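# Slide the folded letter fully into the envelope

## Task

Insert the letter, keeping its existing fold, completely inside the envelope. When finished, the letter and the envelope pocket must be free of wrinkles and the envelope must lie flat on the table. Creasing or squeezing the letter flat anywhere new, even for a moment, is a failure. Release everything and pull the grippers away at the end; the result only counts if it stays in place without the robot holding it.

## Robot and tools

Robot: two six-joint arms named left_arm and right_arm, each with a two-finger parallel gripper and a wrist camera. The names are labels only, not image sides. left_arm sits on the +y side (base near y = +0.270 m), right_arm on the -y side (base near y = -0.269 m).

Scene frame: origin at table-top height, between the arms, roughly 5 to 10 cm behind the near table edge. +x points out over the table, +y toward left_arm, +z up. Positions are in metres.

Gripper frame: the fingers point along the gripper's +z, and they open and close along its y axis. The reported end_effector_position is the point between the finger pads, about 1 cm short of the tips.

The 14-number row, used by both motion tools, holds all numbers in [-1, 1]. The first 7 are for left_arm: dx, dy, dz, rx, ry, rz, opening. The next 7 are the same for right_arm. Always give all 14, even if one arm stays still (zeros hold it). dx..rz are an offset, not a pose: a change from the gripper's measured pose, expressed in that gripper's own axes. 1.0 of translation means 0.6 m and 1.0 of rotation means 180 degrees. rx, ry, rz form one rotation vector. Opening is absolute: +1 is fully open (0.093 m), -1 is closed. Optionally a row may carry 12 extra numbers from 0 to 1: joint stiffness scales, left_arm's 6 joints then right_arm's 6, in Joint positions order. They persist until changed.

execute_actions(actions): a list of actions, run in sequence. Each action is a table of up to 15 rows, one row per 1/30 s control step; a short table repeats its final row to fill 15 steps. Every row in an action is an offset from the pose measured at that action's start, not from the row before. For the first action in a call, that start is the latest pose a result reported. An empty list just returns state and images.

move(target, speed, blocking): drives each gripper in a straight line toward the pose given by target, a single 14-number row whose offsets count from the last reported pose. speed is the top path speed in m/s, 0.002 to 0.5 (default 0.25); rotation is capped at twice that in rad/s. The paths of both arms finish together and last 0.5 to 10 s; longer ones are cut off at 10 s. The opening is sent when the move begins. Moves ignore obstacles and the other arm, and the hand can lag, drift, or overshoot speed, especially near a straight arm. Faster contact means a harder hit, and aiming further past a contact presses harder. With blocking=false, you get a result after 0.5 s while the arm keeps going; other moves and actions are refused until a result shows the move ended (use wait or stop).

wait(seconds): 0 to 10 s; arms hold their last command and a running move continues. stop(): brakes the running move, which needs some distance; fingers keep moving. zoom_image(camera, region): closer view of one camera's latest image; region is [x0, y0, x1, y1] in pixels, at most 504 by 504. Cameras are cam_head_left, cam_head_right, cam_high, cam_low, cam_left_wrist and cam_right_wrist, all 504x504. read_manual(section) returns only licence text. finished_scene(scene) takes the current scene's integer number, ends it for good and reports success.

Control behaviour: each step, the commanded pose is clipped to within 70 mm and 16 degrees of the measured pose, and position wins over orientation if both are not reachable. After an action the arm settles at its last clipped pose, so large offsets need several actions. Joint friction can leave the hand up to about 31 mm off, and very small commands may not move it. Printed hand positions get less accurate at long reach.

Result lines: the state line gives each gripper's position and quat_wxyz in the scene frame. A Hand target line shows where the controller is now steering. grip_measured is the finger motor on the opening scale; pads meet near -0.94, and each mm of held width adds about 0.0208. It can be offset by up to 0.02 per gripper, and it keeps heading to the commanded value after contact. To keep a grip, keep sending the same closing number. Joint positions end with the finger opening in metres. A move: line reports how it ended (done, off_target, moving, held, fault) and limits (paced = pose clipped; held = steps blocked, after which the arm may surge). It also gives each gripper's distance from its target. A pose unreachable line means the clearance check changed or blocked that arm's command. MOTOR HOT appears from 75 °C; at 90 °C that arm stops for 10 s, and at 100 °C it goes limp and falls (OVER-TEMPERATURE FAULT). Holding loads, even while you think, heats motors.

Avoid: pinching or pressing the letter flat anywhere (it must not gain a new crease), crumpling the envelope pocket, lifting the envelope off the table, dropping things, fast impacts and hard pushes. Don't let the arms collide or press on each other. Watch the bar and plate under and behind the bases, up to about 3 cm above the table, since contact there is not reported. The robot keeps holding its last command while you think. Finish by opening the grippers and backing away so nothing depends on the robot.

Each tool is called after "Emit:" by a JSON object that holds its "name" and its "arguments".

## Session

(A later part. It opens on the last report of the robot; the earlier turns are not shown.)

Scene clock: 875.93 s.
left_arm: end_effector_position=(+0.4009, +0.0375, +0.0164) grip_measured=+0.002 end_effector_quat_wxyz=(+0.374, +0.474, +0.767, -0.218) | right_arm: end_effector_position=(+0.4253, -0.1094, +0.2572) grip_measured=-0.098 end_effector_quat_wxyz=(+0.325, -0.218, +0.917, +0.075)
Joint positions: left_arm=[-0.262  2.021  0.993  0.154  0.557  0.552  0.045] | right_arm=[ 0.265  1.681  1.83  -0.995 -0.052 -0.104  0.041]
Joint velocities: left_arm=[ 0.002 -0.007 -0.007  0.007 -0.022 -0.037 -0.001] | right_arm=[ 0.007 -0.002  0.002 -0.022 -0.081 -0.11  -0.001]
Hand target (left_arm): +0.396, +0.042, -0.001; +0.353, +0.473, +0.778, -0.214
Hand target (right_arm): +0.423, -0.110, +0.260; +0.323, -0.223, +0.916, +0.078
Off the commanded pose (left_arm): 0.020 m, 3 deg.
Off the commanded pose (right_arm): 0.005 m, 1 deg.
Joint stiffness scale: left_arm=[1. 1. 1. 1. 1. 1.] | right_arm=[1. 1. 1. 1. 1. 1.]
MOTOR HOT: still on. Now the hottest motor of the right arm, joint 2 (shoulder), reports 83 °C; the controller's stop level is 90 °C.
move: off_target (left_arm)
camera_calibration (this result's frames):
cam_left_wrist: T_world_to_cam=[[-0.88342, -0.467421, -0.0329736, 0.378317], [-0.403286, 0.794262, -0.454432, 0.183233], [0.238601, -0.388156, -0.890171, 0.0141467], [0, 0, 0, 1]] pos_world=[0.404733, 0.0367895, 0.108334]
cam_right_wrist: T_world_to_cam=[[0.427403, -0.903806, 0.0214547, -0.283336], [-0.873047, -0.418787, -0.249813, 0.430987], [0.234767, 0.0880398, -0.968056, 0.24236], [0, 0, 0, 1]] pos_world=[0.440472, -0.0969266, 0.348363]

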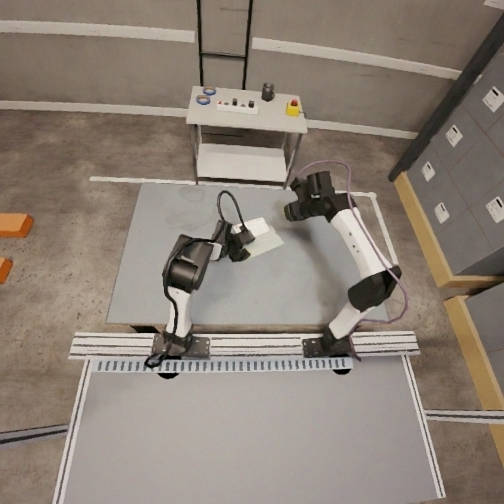

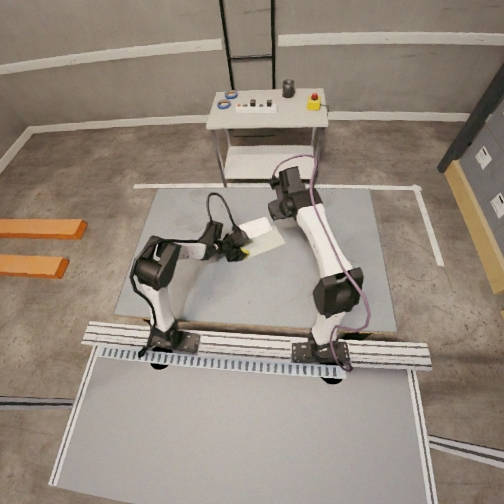

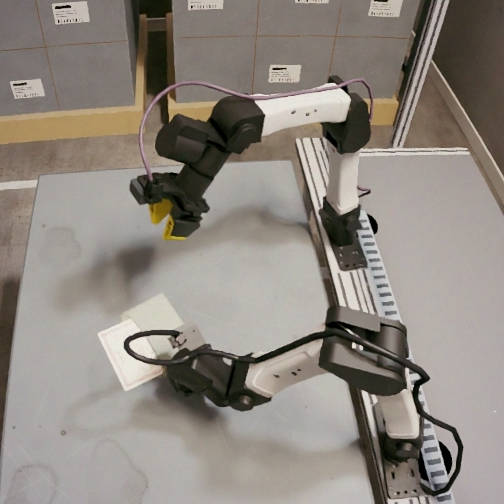

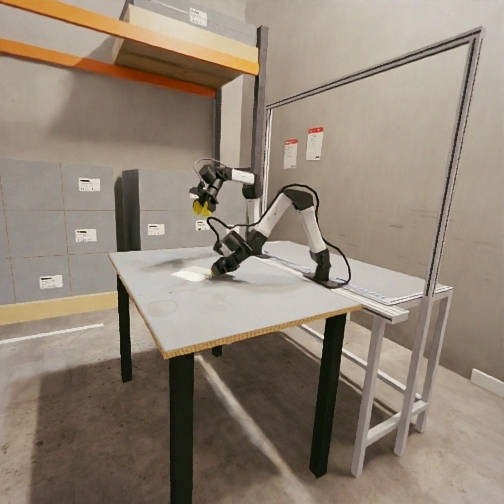

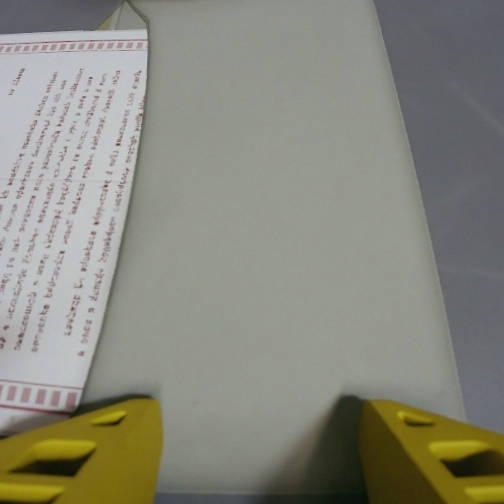

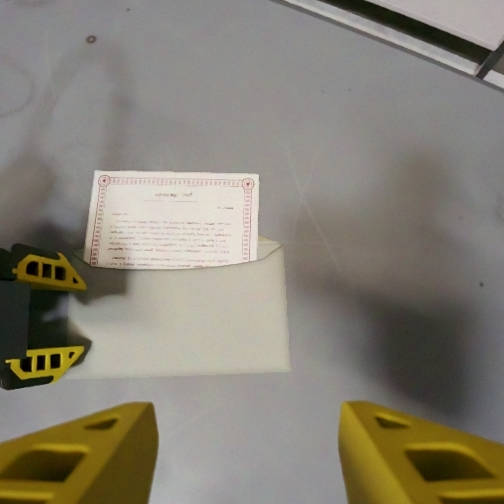

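Emit:
{"name": "zoom_image", "arguments": {"camera": "cam_right_wrist", "region": [40, 150, 320, 400]}}

Emit:
{"name": "move", "arguments": {"target": [0.030,-0.0035,0.012,0.0026,0.014,-0.0058,0.0,0.22,-0.05,-0.2,0,0,0,-0.1], "speed": 0.25}}

Region (40, 150, 320, 400) of cam_right_wrist's 504x504 image, scaled by 1.800, with more detail than that image has; it fills the top 450 rows of this view, and the rest is white.

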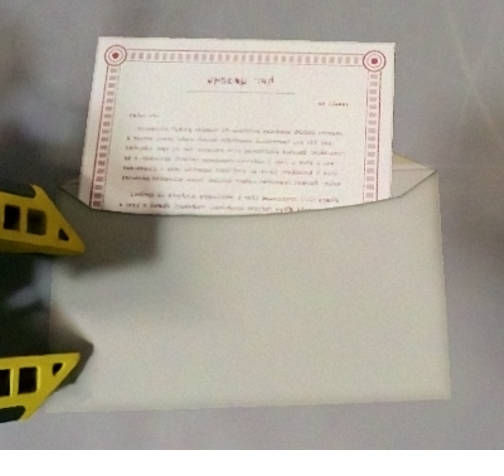

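Scene clock: 880.53 s.
left_arm: end_effector_position=(+0.4009, +0.0375, +0.0164) grip_measured=+0.002 end_effector_quat_wxyz=(+0.374, +0.474, +0.767, -0.218) | right_arm: end_effector_position=(+0.2865, -0.2131, +0.2780) grip_measured=-0.098 end_effector_quat_wxyz=(+0.341, -0.215, +0.913, +0.068)
Joint positions: left_arm=[-0.262  2.021  0.993  0.154  0.557  0.552  0.045] | right_arm=[-0.018  1.112  1.422 -1.153 -0.227 -0.317  0.041]
Joint velocities: left_arm=[ 0.007 -0.012 -0.002  0.037 -0.037  0.022  0.   ] | right_arm=[-0.012  0.007  0.022  0.022 -0.066 -0.037 -0.   ]
Hand target (left_arm): +0.397, +0.042, -0.001; +0.353, +0.473, +0.778, -0.214
Hand target (right_arm): +0.279, -0.214, +0.269; +0.327, -0.218, +0.917, +0.074
Off the commanded pose (left_arm): 0.020 m, 3 deg.
Off the commanded pose (right_arm): 0.013 m, 2 deg.
Joint stiffness scale: left_arm=[1. 1. 1. 1. 1. 1.] | right_arm=[1. 1. 1. 1. 1. 1.]
MOTOR HOT: still on. Now the hottest motor of the right arm, joint 2 (shoulder), reports 80 °C; the controller's stop level is 90 °C.
move: off_target (left_arm, right_arm)
camera_calibration (this result's frames):
cam_left_wrist: T_world_to_cam=[[-0.88342, -0.467421, -0.0329736, 0.378317], [-0.403286, 0.794262, -0.454432, 0.183233], [0.238601, -0.388156, -0.890171, 0.0141467], [0, 0, 0, 1]] pos_world=[0.404733, 0.0367895, 0.108334]
cam_right_wrist: T_world_to_cam=[[0.418228, -0.90754, 0.0381625, -0.321073], [-0.867804, -0.411622, -0.278358, 0.279516], [0.26833, 0.0832999, -0.959719, 0.29133], [0, 0, 0, 1]] pos_world=[0.298675, -0.200599, 0.369653]

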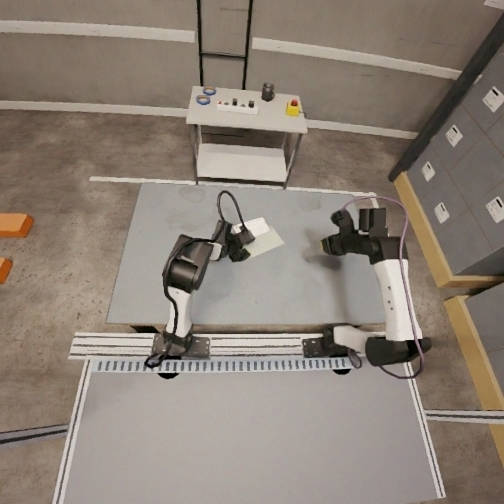

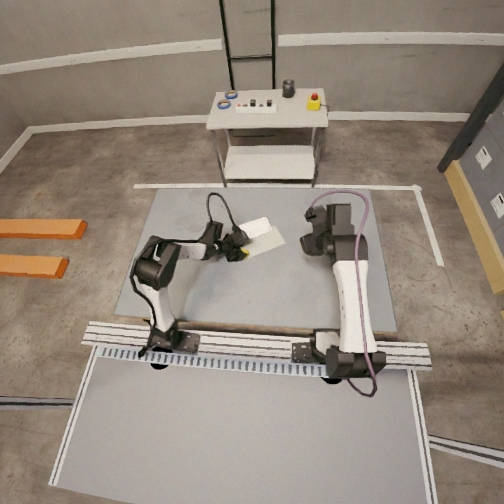

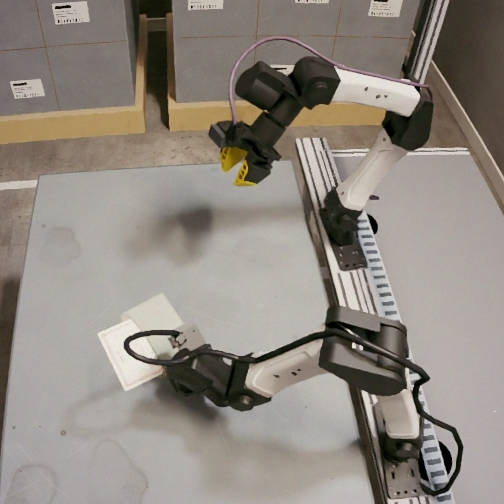

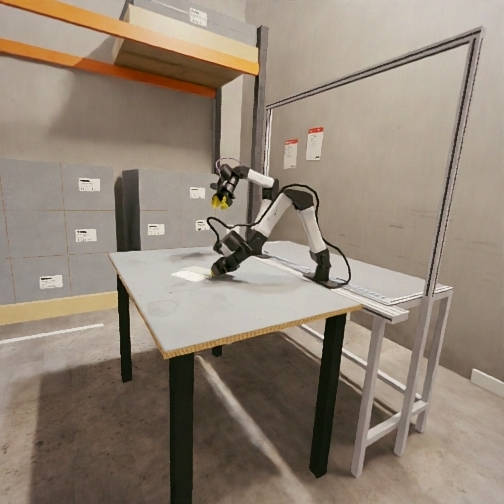

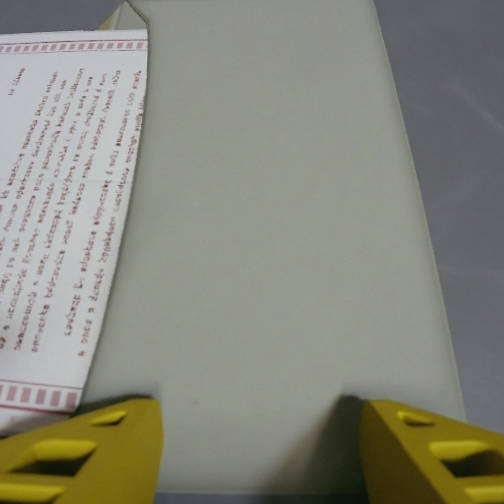

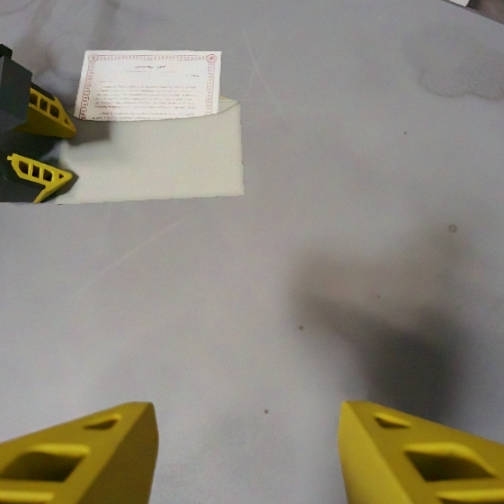

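Emit:
{"name": "wait", "arguments": {"seconds": 10}}

Scene clock: 936.70 s.
left_arm: end_effector_position=(+0.4009, +0.0375, +0.0164) grip_measured=+0.002 end_effector_quat_wxyz=(+0.374, +0.474, +0.767, -0.218) | right_arm: end_effector_position=(+0.2863, -0.2129, +0.2779) grip_measured=-0.098 end_effector_quat_wxyz=(+0.341, -0.216, +0.912, +0.069)
Joint positions: left_arm=[-0.262  2.021  0.993  0.154  0.557  0.552  0.045] | right_arm=[-0.018  1.112  1.422 -1.154 -0.229 -0.319  0.041]
Joint velocities: left_arm=[-0.002 -0.007  0.007 -0.007 -0.007 -0.095 -0.001] | right_arm=[-0.007  0.007  0.002 -0.007  0.022 -0.022  0.   ]
Hand target (left_arm): +0.397, +0.042, -0.001; +0.353, +0.473, +0.778, -0.214
Hand target (right_arm): +0.279, -0.214, +0.269; +0.327, -0.218, +0.917, +0.074
Off the commanded pose (left_arm): 0.020 m, 3 deg.
Off the commanded pose (right_arm): 0.013 m, 2 deg.
Joint stiffness scale: left_arm=[1. 1. 1. 1. 1. 1.] | right_arm=[1. 1. 1. 1. 1. 1.]
MOTOR HOT: cleared. Now the hottest motor of the right arm, joint 2 (shoulder), reports 59 °C.
wait: 6.23 of 10 s (the call's time ran out); at rest from the start
camera_calibration (this result's frames):
cam_left_wrist: T_world_to_cam=[[-0.88342, -0.467421, -0.0329736, 0.378317], [-0.403286, 0.794262, -0.454432, 0.183233], [0.238601, -0.388156, -0.890171, 0.0141467], [0, 0, 0, 1]] pos_world=[0.404733, 0.0367895, 0.108334]
cam_right_wrist: T_world_to_cam=[[0.420423, -0.906531, 0.038025, -0.321148], [-0.866899, -0.413708, -0.278085, 0.278648], [0.267824, 0.0839497, -0.959803, 0.291605], [0, 0, 0, 1]] pos_world=[0.298479, -0.200332, 0.369583]

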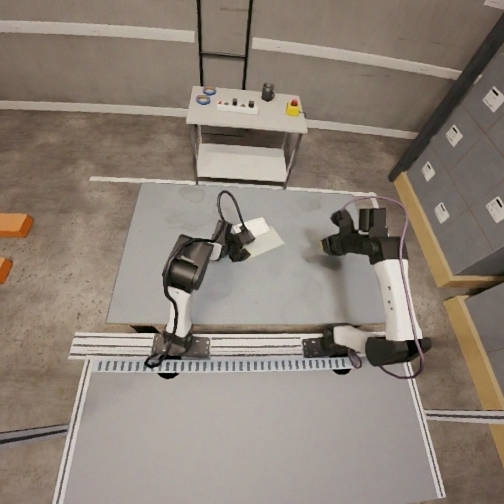

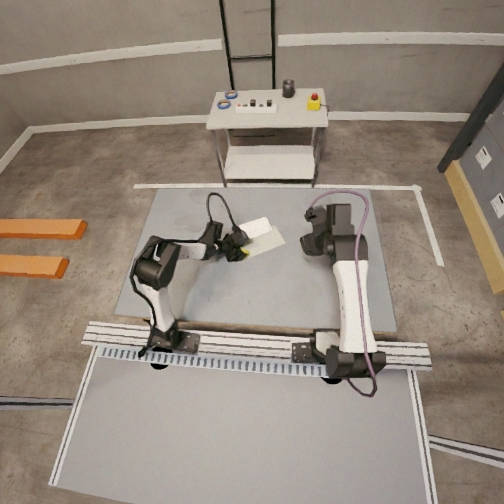

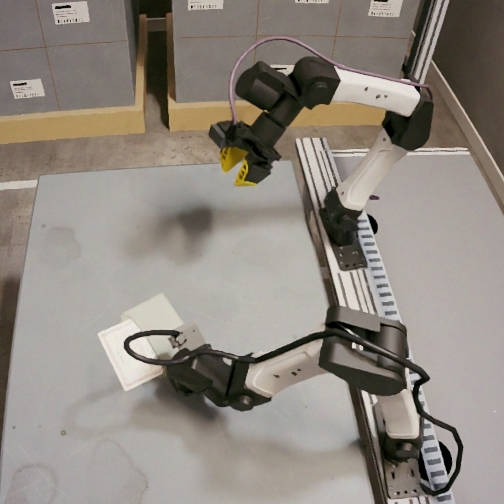

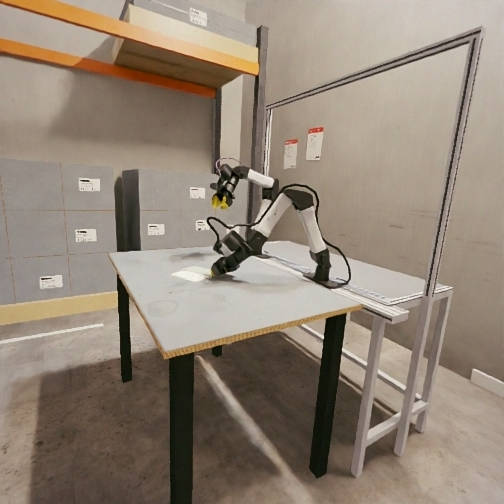

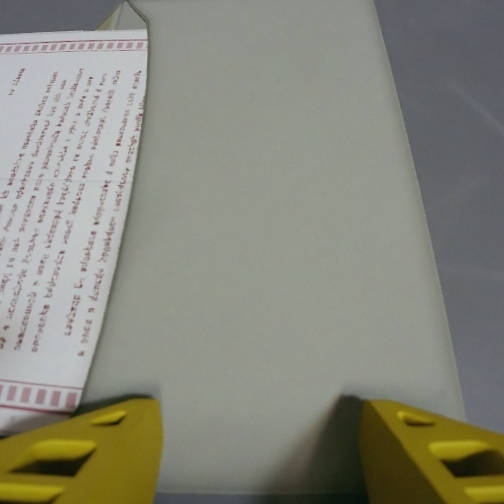

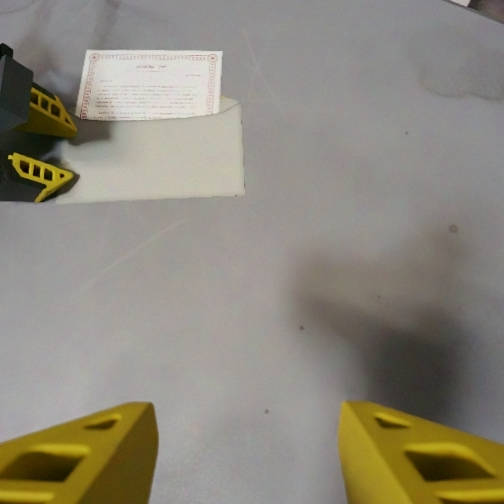

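Emit:
{"name": "zoom_image", "arguments": {"camera": "cam_left_wrist", "region": [0, 330, 504, 504]}}

Emit:
{"name": "zoom_image", "arguments": {"camera": "cam_right_wrist", "region": [0, 70, 150, 220]}}

Region (0, 330, 504, 504) of cam_left_wrist's 504x504 image, scaled by 1.000; it fills the top 174 rows of this view, and the rest is white.

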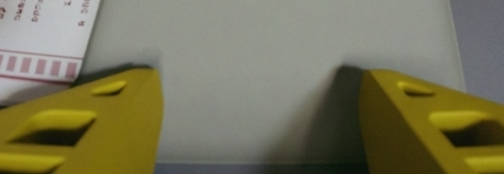

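Region (0, 70, 150, 220) of cam_right_wrist's 504x504 image, scaled by 3.360, with more detail than that image has.

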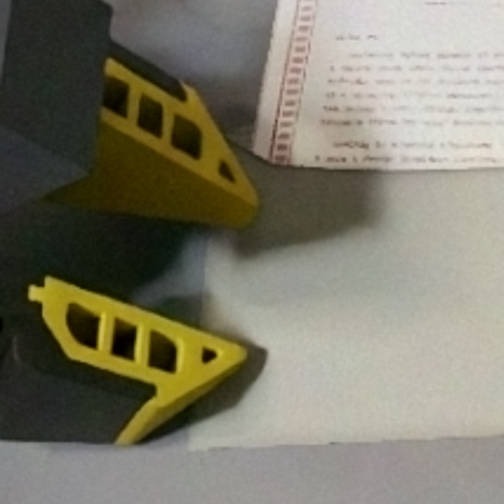

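Emit:
{"name": "execute_actions", "arguments": {"actions": [[[0.015,0,0.006,0.001,0.007,-0.003,0.0,0,0,0,0,0,0,-0.1],[0,0,0,0,0,0,0.0,0,0,0,0,0,0,-0.1],[-0.005,0,-0.004,0,0,0,0.0,0,0,0,0,0,0,-0.1],[-0.010,0,-0.008,0,0,0,0.0,0,0,0,0,0,0,-0.1],[-0.015,0,-0.012,0,0,0,0.0,0,0,0,0,0,0,-0.1],[-0.020,0,-0.016,0,0,0,0.0,0,0,0,0,0,0,-0.1],[-0.025,0.0006,-0.020,0,0,0,0.0,0,0,0,0,0,0,-0.1],[-0.028,0.0007,-0.0225,0,0,0,0.0,0,0,0,0,0,0,-0.1]]]}}

Scene clock: 982.13 s.
left_arm: end_effector_position=(+0.3942, +0.0399, +0.0226) grip_measured=+0.002 end_effector_quat_wxyz=(+0.361, +0.473, +0.773, -0.220) | right_arm: end_effector_position=(+0.2863, -0.2129, +0.2779) grip_measured=-0.098 end_effector_quat_wxyz=(+0.341, -0.216, +0.912, +0.069)
Joint positions: left_arm=[-0.262  1.986  0.993  0.091  0.557  0.552  0.045] | right_arm=[-0.018  1.112  1.422 -1.154 -0.229 -0.319  0.041]
Joint velocities: left_arm=[-0.022 -0.012  0.007 -0.051 -0.007 -0.022 -0.   ] | right_arm=[-0.007  0.002  0.007  0.037  0.037 -0.007 -0.001]
Hand target (left_arm): +0.400, +0.037, +0.038; +0.374, +0.474, +0.767, -0.218
Hand target (right_arm): +0.286, -0.213, +0.278; +0.341, -0.216, +0.912, +0.069
Off the commanded pose (left_arm): 0.017 m, 2 deg.
Off the commanded pose (right_arm): 0.000 m, 0 deg.
Joint stiffness scale: left_arm=[1. 1. 1. 1. 1. 1.] | right_arm=[1. 1. 1. 1. 1. 1.]
camera_calibration (this result's frames):
cam_left_wrist: T_world_to_cam=[[-0.884047, -0.467179, -0.0142796, 0.37348], [-0.414815, 0.798305, -0.436621, 0.185424], [0.215379, -0.38007, -0.899532, 0.031209], [0, 0, 0, 1]] pos_world=[0.400369, 0.0383186, 0.114367]
cam_right_wrist: T_world_to_cam=[[0.420423, -0.906531, 0.038025, -0.321148], [-0.866899, -0.413708, -0.278085, 0.278648], [0.267824, 0.0839497, -0.959803, 0.291605], [0, 0, 0, 1]] pos_world=[0.298479, -0.200332, 0.369583]

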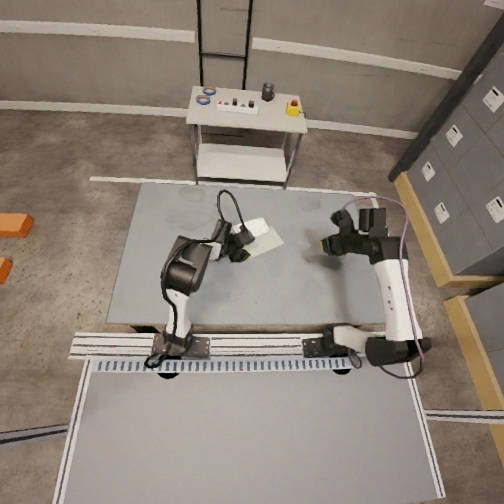

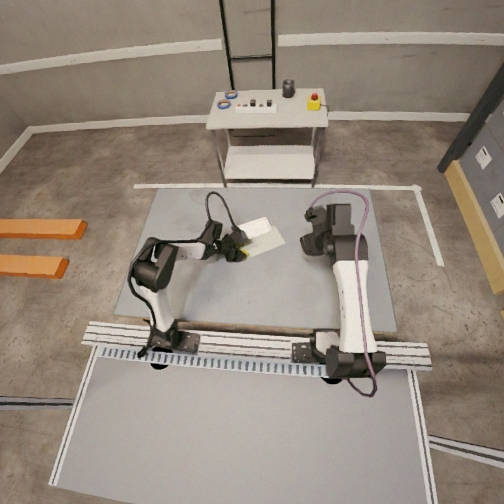

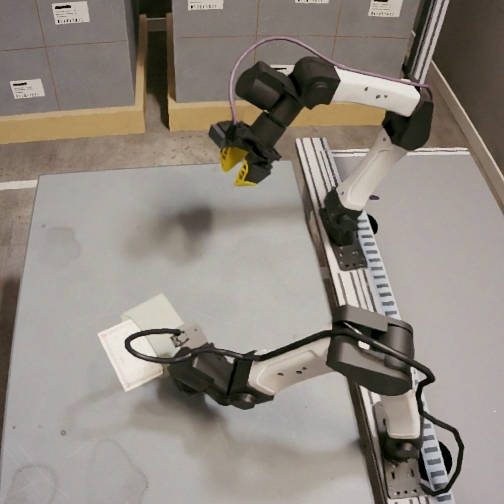

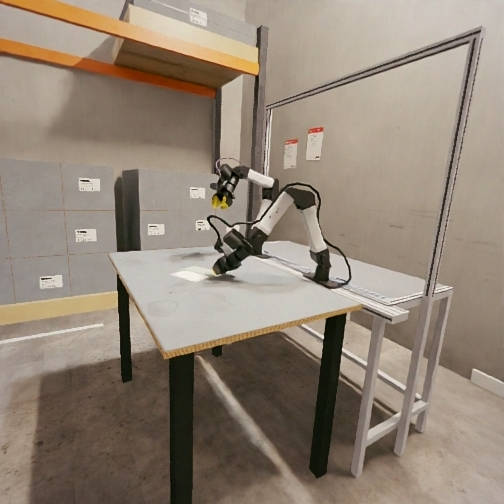

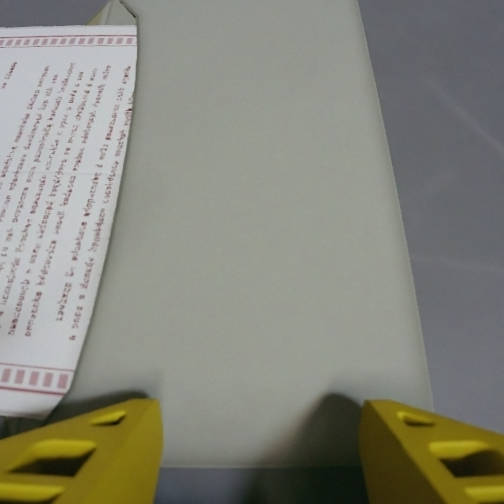

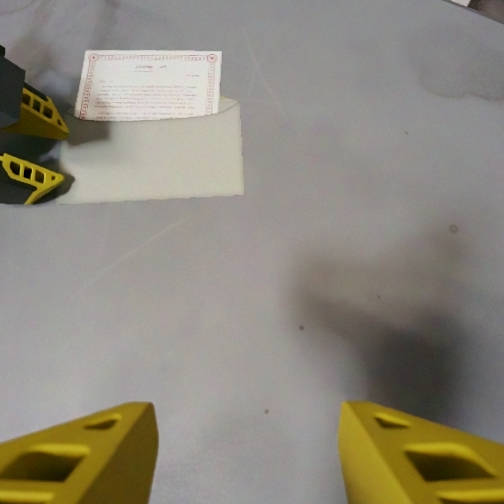

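Emit:
{"name": "move", "arguments": {"target": [0.039,-0.0045,0.0156,0.0034,0.018,0.0055,0.0,-0.144,0.1745,0.637,-0.0093,0.0109,-0.0005,-0.1], "speed": 0.3}}

Scene clock: 1006.27 s.
left_arm: end_effector_position=(+0.3916, +0.0409, +0.0160) grip_measured=+0.002 end_effector_quat_wxyz=(+0.355, +0.487, +0.768, -0.215) | right_arm: end_effector_position=(+0.5233, +0.0063, +0.0367) grip_measured=-0.098 end_effector_quat_wxyz=(+0.319, -0.224, +0.917, +0.081)
Joint positions: left_arm=[-0.262  1.998  0.993  0.08   0.556  0.59   0.045] | right_arm=[ 0.406  2.254  1.773 -0.375  0.024 -0.006  0.041]
Joint velocities: left_arm=[ 0.007  0.002 -0.002 -0.022  0.022 -0.022  0.001] | right_arm=[ 0.022 -0.007  0.002  0.007 -0.051  0.007 -0.   ]
Hand target (left_arm): +0.388, +0.046, -0.001; +0.339, +0.487, +0.777, -0.208
Hand target (right_arm): +0.524, +0.010, +0.040; +0.321, -0.222, +0.917, +0.080
Off the commanded pose (left_arm): 0.018 m, 2 deg.
Off the commanded pose (right_arm): 0.011 m, 1 deg.
Joint stiffness scale: left_arm=[1. 1. 1. 1. 1. 1.] | right_arm=[1. 1. 1. 1. 1. 1.]
move: off_target (left_arm, right_arm)
camera_calibration (this result's frames):
cam_left_wrist: T_world_to_cam=[[-0.894908, -0.445361, -0.0281684, 0.375168], [-0.39344, 0.817214, -0.421149, 0.171223], [0.210583, -0.365806, -0.906554, 0.0276699], [0, 0, 0, 1]] pos_world=[0.39728, 0.0372812, 0.107763]
cam_right_wrist: T_world_to_cam=[[0.44313, -0.89638, 0.0117559, -0.223889], [-0.869251, -0.432851, -0.238837, 0.507652], [0.219177, 0.0956168, -0.970989, 0.00393067], [0, 0, 0, 1]] pos_world=[0.539627, 0.0186725, 0.127695]

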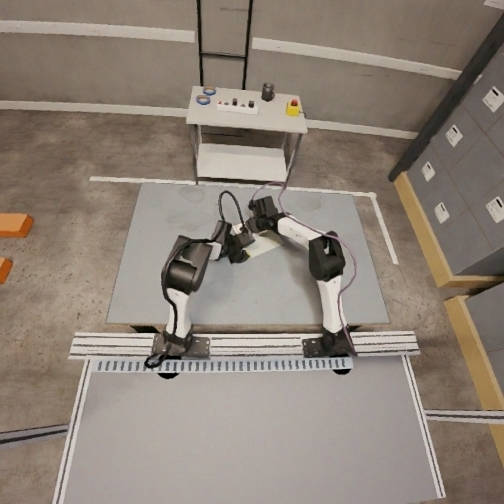

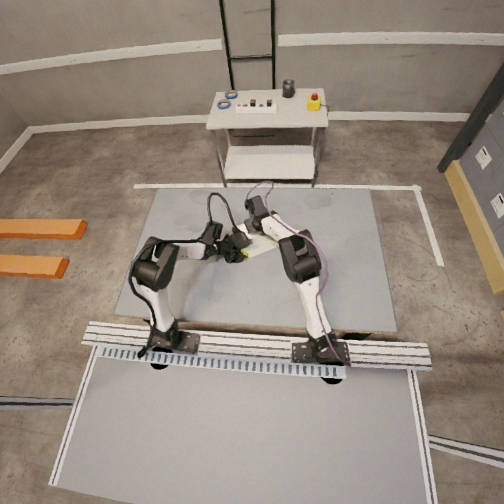

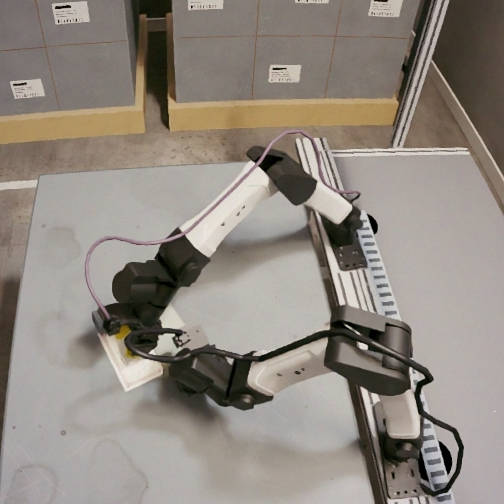

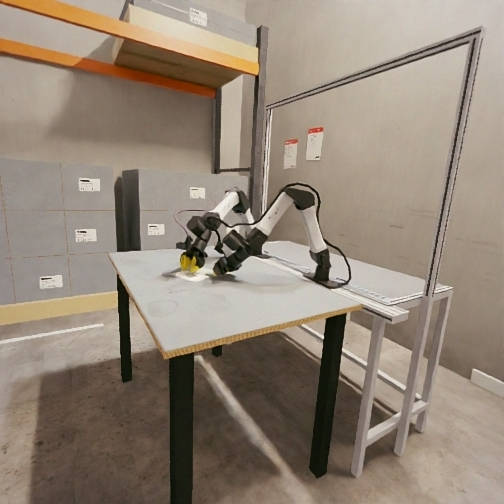

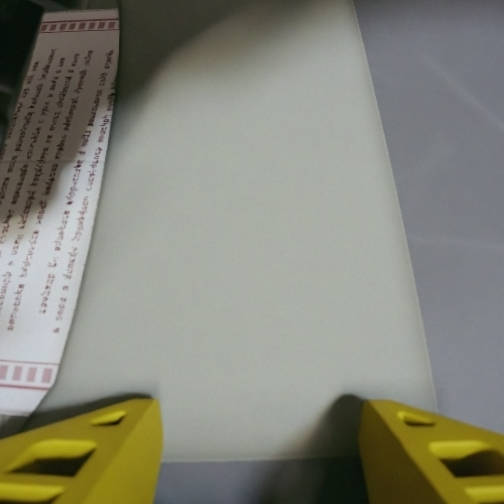

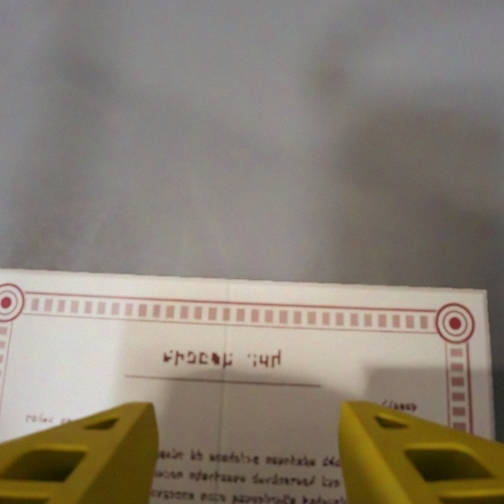

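Emit:
{"name": "execute_actions", "arguments": {"actions": [[[0.030,-0.0035,0.012,0.0026,0.014,-0.0058,0.0,0.002,0,0.0023,0,0.001,0,-0.1],[0.030,-0.0035,0.012,0.0026,0.014,-0.0058,0.0,0.004,0,0.0046,0,0.002,0,-0.1],[0.030,-0.0035,0.012,0.0026,0.014,-0.0058,0.0,0.006,0,0.0069,0,0.003,0,-0.1],[0.030,-0.0035,0.012,0.0026,0.014,-0.0058,0.0,0.008,0,0.0092,0,0.004,0,-0.1],[0.030,-0.0035,0.012,0.0026,0.014,-0.0058,0.0,0.010,0,0.0115,0,0.005,0,-0.1],[0.030,-0.0035,0.012,0.0026,0.014,-0.0058,0.0,0.012,0,0.0138,0,0.006,0,-0.1],[0.030,-0.0035,0.012,0.0026,0.014,-0.0058,0.0,0.014,0,0.0161,0,0.007,0,-0.1],[0.030,-0.0035,0.012,0.0026,0.014,-0.0058,0.0,0.0158,0,0.0184,0,0.008,0,-0.1]]]}}

Scene clock: 1014.20 s.
left_arm: end_effector_position=(+0.3916, +0.0409, +0.0161) grip_measured=+0.002 end_effector_quat_wxyz=(+0.355, +0.487, +0.768, -0.216) | right_arm: end_effector_position=(+0.5233, +0.0063, +0.0367) grip_measured=-0.098 end_effector_quat_wxyz=(+0.319, -0.224, +0.917, +0.080)
Joint positions: left_arm=[-0.262  1.998  0.993  0.08   0.556  0.59   0.045] | right_arm=[ 0.406  2.254  1.773 -0.375  0.024 -0.006  0.041]
Joint velocities: left_arm=[-0.012  0.002 -0.002  0.051 -0.022 -0.022  0.001] | right_arm=[-0.007  0.002  0.012 -0.022  0.037  0.007 -0.   ]
Hand target (left_arm): +0.387, +0.046, -0.002; +0.335, +0.486, +0.780, -0.211
Hand target (right_arm): +0.522, +0.006, +0.022; +0.307, -0.225, +0.921, +0.078
Off the commanded pose (left_arm): 0.020 m, 3 deg.
Off the commanded pose (right_arm): 0.015 m, 1 deg.
Joint stiffness scale: left_arm=[1. 1. 1. 1. 1. 1.] | right_arm=[1. 1. 1. 1. 1. 1.]
camera_calibration (this result's frames):
cam_left_wrist: T_world_to_cam=[[-0.895019, -0.445152, -0.0279581, 0.375147], [-0.393282, 0.817193, -0.421338, 0.171198], [0.210406, -0.36611, -0.906473, 0.0277657], [0, 0, 0, 1]] pos_world=[0.39725, 0.0372609, 0.107789]
cam_right_wrist: T_world_to_cam=[[0.442916, -0.896482, 0.0120549, -0.223851], [-0.869321, -0.432709, -0.238839, 0.507689], [0.219331, 0.095306, -0.970984, 0.00385025], [0, 0, 0, 1]] pos_world=[0.539648, 0.0186358, 0.127693]

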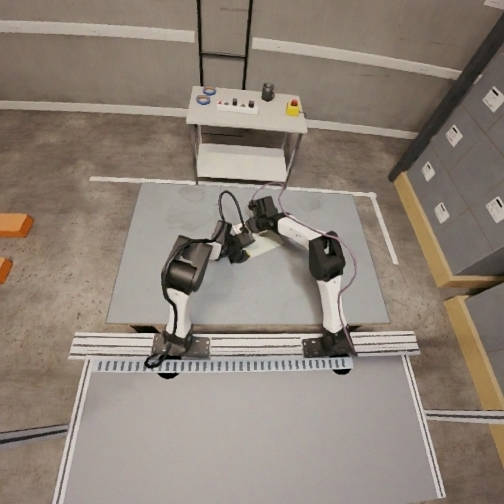

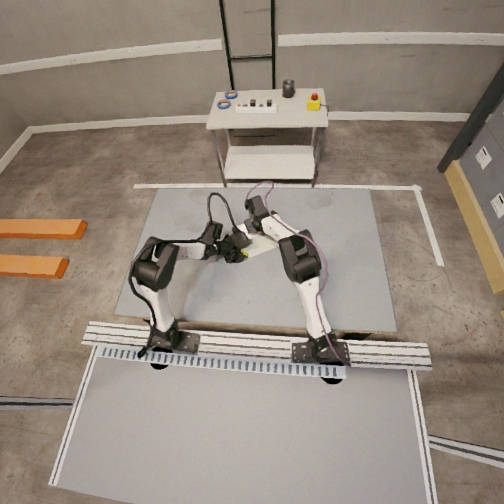

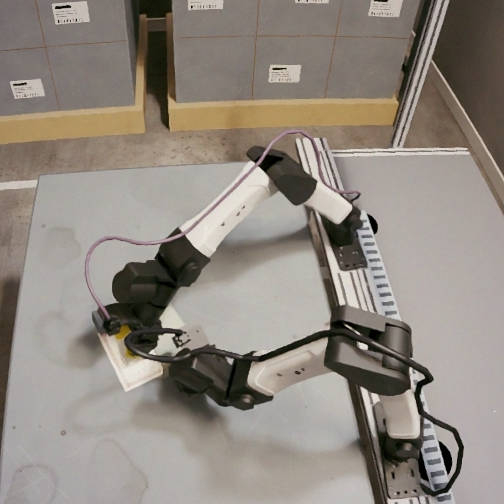

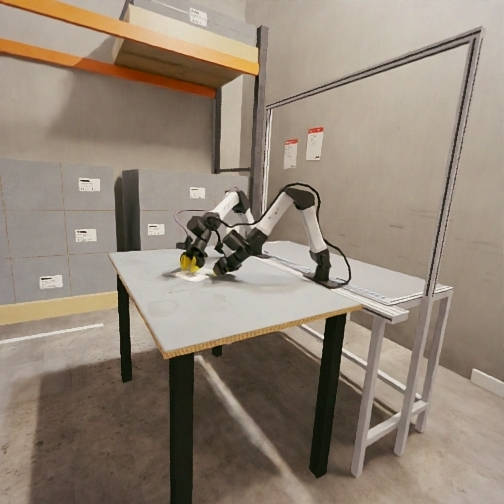

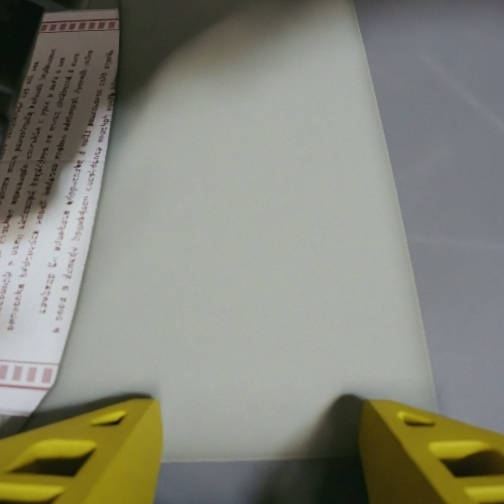

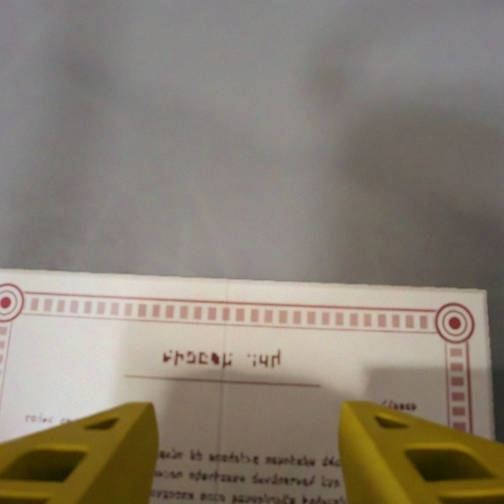

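Emit:
{"name": "execute_actions", "arguments": {"actions": [[[0.030,-0.0035,0.012,0.0026,0.014,-0.0058,0.0,0.0034,0,0.0011,0,0.0014,0,-0.1],[0.030,-0.0035,0.012,0.0026,0.014,-0.0058,0.0,0.0067,0,0.0022,0,0.0028,0,-0.1],[0.030,-0.0035,0.012,0.0026,0.014,-0.0058,0.0,0.0101,0,0.0033,0,0.0042,0,-0.1],[0.030,-0.0035,0.012,0.0026,0.014,-0.0058,0.0,0.0134,0,0.0044,0,0.0056,0,-0.1],[0.030,-0.0035,0.012,0.0026,0.014,-0.0058,0.0,0.0168,0,0.0055,0,0.007,0,-0.1],[0.030,-0.0035,0.012,0.0026,0.014,-0.0058,0.0,0.0202,0,0.0066,0,0.0083,0,-0.1],[0.030,-0.0035,0.012,0.0026,0.014,-0.0058,0.0,0.0235,0,0.0077,0,0.0097,0,-0.1],[0.030,-0.0035,0.012,0.0026,0.014,-0.0058,0.0,0.0269,0,0.0088,0,0.0111,0,-0.1]]]}}

Scene clock: 1023.40 s.
left_arm: end_effector_position=(+0.3916, +0.0409, +0.0161) grip_measured=+0.002 end_effector_quat_wxyz=(+0.355, +0.487, +0.768, -0.216) | right_arm: end_effector_position=(+0.5233, +0.0063, +0.0367) grip_measured=-0.098 end_effector_quat_wxyz=(+0.319, -0.224, +0.917, +0.080)
Joint positions: left_arm=[-0.262  1.998  0.993  0.08   0.556  0.59   0.045] | right_arm=[ 0.406  2.254  1.773 -0.375  0.024 -0.006  0.041]
Joint velocities: left_arm=[-0.002 -0.002 -0.012  0.007  0.022  0.022 -0.   ] | right_arm=[-0.007  0.007 -0.007  0.095  0.066 -0.051 -0.001]
Hand target (left_arm): +0.387, +0.046, -0.002; +0.335, +0.486, +0.780, -0.211
Hand target (right_arm): +0.515, +0.002, +0.023; +0.302, -0.225, +0.923, +0.077
Off the commanded pose (left_arm): 0.020 m, 3 deg.
Off the commanded pose (right_arm): 0.017 m, 2 deg.
Joint stiffness scale: left_arm=[1. 1. 1. 1. 1. 1.] | right_arm=[1. 1. 1. 1. 1. 1.]
camera_calibration (this result's frames):
cam_left_wrist: T_world_to_cam=[[-0.895019, -0.445152, -0.0279581, 0.375147], [-0.393282, 0.817193, -0.421338, 0.171198], [0.210406, -0.36611, -0.906473, 0.0277657], [0, 0, 0, 1]] pos_world=[0.39725, 0.0372609, 0.107789]
cam_right_wrist: T_world_to_cam=[[0.442916, -0.896482, 0.0120549, -0.223851], [-0.869321, -0.432709, -0.238839, 0.507689], [0.219331, 0.095306, -0.970984, 0.00385025], [0, 0, 0, 1]] pos_world=[0.539648, 0.0186358, 0.127693]

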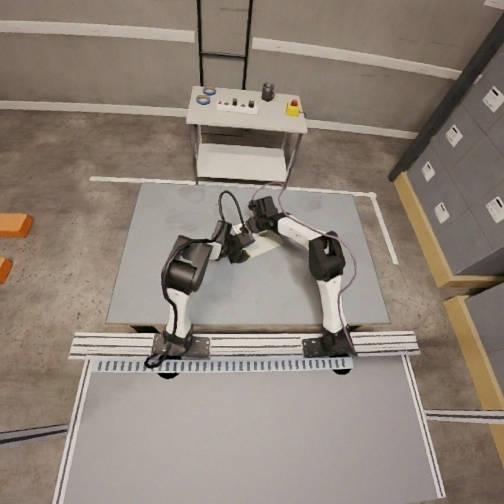

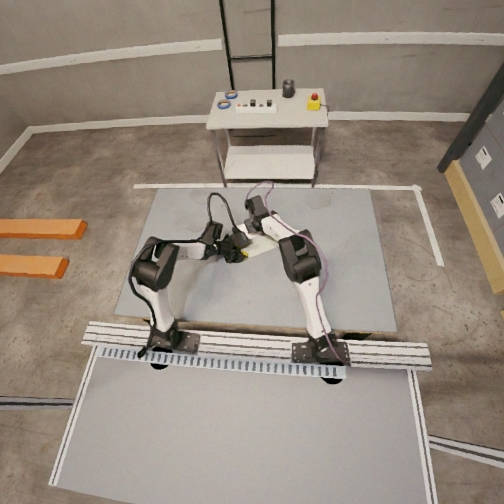

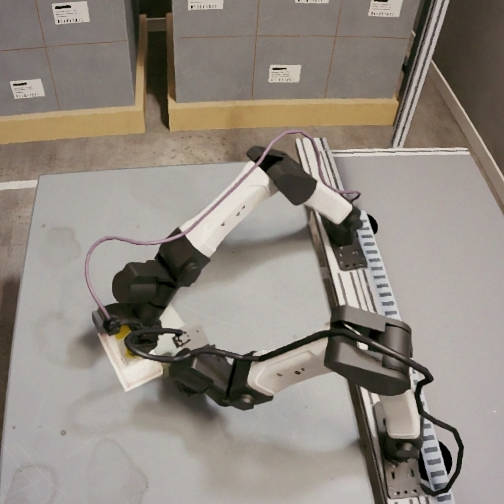

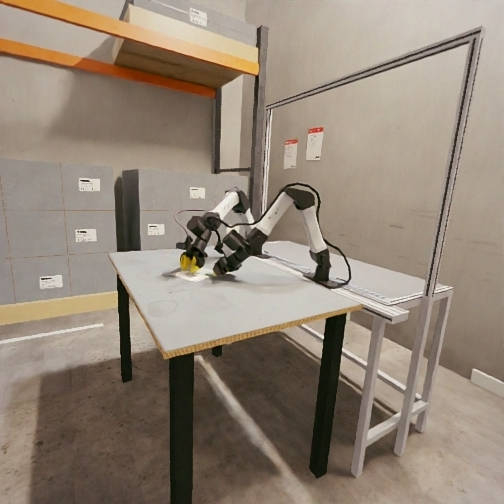

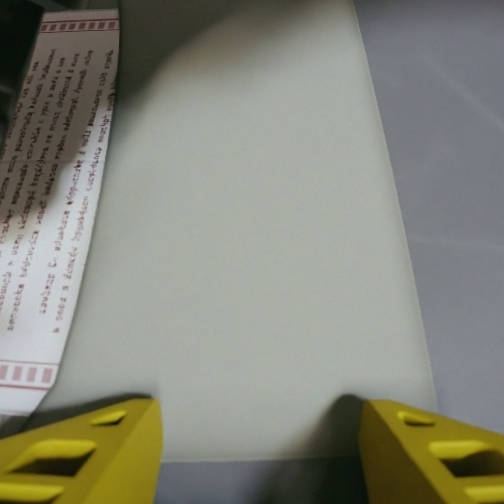

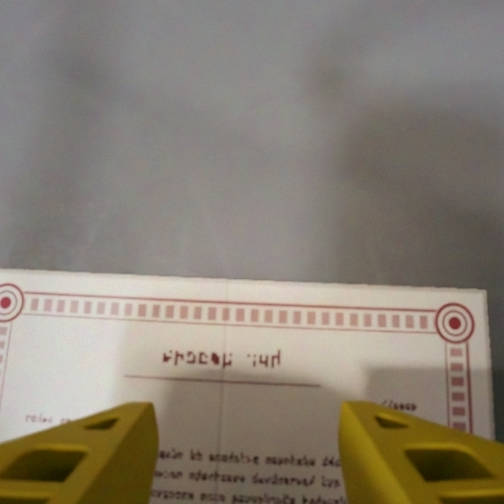

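Emit:
{"name": "execute_actions", "arguments": {"actions": [[[0.030,-0.0035,0.012,0.0026,0.014,-0.0058,0.0,0.0290,0,0.0090,0,0.012,0,-0.1],[0.030,-0.0035,0.012,0.0026,0.014,-0.0058,0.0,0.0314,0,0.0097,0,0.013,0,-0.1],[0.030,-0.0035,0.012,0.0026,0.014,-0.0058,0.0,0.0338,0,0.0104,0,0.014,0,-0.1],[0.030,-0.0035,0.012,0.0026,0.014,-0.0058,0.0,0.0362,0,0.0110,0,0.015,0,-0.1],[0.030,-0.0035,0.012,0.0026,0.014,-0.0058,0.0,0.0386,0,0.0117,0,0.016,0,-0.1],[0.030,-0.0035,0.012,0.0026,0.014,-0.0058,0.0,0.0410,0,0.0124,0,0.017,0,-0.1],[0.030,-0.0035,0.012,0.0026,0.014,-0.0058,0.0,0.0434,0,0.0130,0,0.018,0,-0.1],[0.030,-0.0035,0.012,0.0026,0.014,-0.0058,0.0,0.0461,0,0.0137,0,0.0191,0,-0.1]]]}}

Scene clock: 1030.50 s.
left_arm: end_effector_position=(+0.3916, +0.0409, +0.0161) grip_measured=+0.002 end_effector_quat_wxyz=(+0.355, +0.487, +0.768, -0.216) | right_arm: end_effector_position=(+0.5148, +0.0021, +0.0224) grip_measured=-0.098 end_effector_quat_wxyz=(+0.303, -0.226, +0.923, +0.077)
Joint positions: left_arm=[-0.262  1.998  0.993  0.08   0.556  0.59   0.045] | right_arm=[ 0.406  2.254  1.734 -0.372  0.024 -0.006  0.041]
Joint velocities: left_arm=[ 0.007 -0.007  0.017 -0.095 -0.022 -0.022  0.001] | right_arm=[-0.007  0.007  0.007 -0.066 -0.051 -0.022  0.   ]
Hand target (left_arm): +0.387, +0.046, -0.002; +0.335, +0.486, +0.780, -0.211
Hand target (right_arm): +0.508, -0.001, +0.013; +0.291, -0.226, +0.927, +0.074
Off the commanded pose (left_arm): 0.020 m, 3 deg.
Off the commanded pose (right_arm): 0.012 m, 1 deg.
Joint stiffness scale: left_arm=[1. 1. 1. 1. 1. 1.] | right_arm=[1. 1. 1. 1. 1. 1.]
camera_calibration (this result's frames):
cam_left_wrist: T_world_to_cam=[[-0.895019, -0.445152, -0.0279581, 0.375147], [-0.393282, 0.817193, -0.421338, 0.171198], [0.210406, -0.36611, -0.906473, 0.0277657], [0, 0, 0, 1]] pos_world=[0.39725, 0.0372609, 0.107789]
cam_right_wrist: T_world_to_cam=[[0.444127, -0.895867, 0.0131523, -0.224255], [-0.87564, -0.437115, -0.205392, 0.497578], [0.189753, 0.0797035, -0.978591, 0.00773381], [0, 0, 0, 1]] pos_world=[0.533829, 0.0159791, 0.112716]

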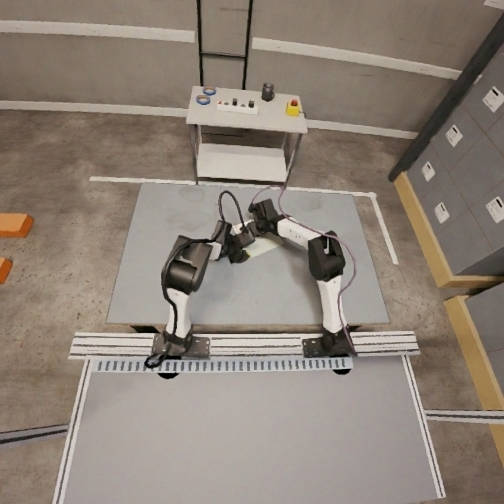

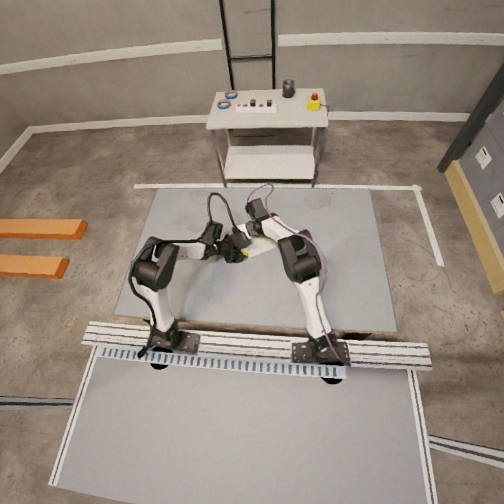

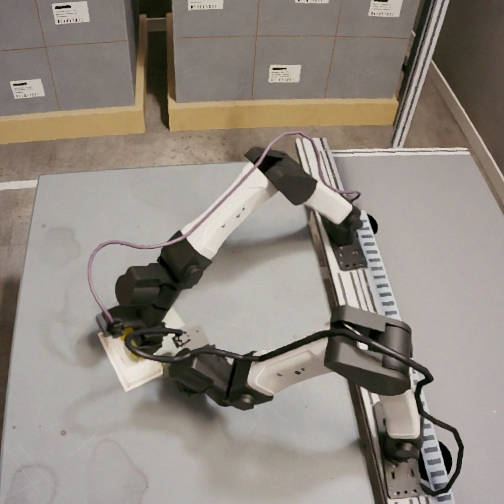

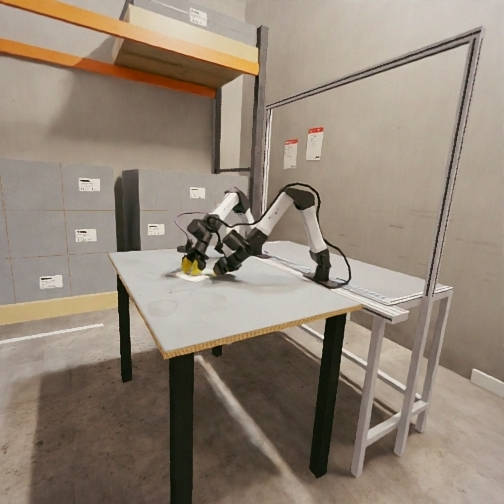

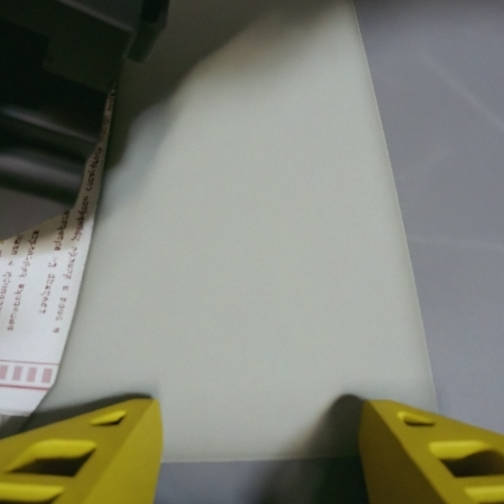

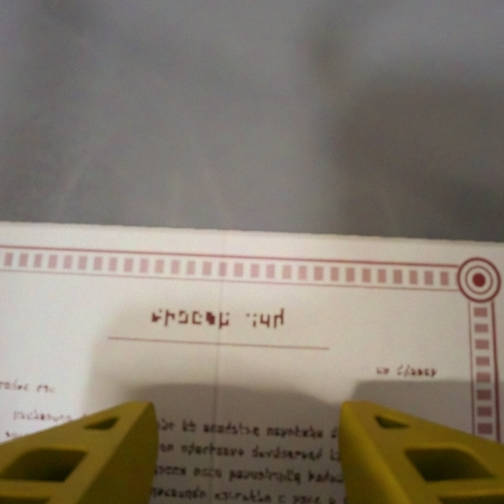

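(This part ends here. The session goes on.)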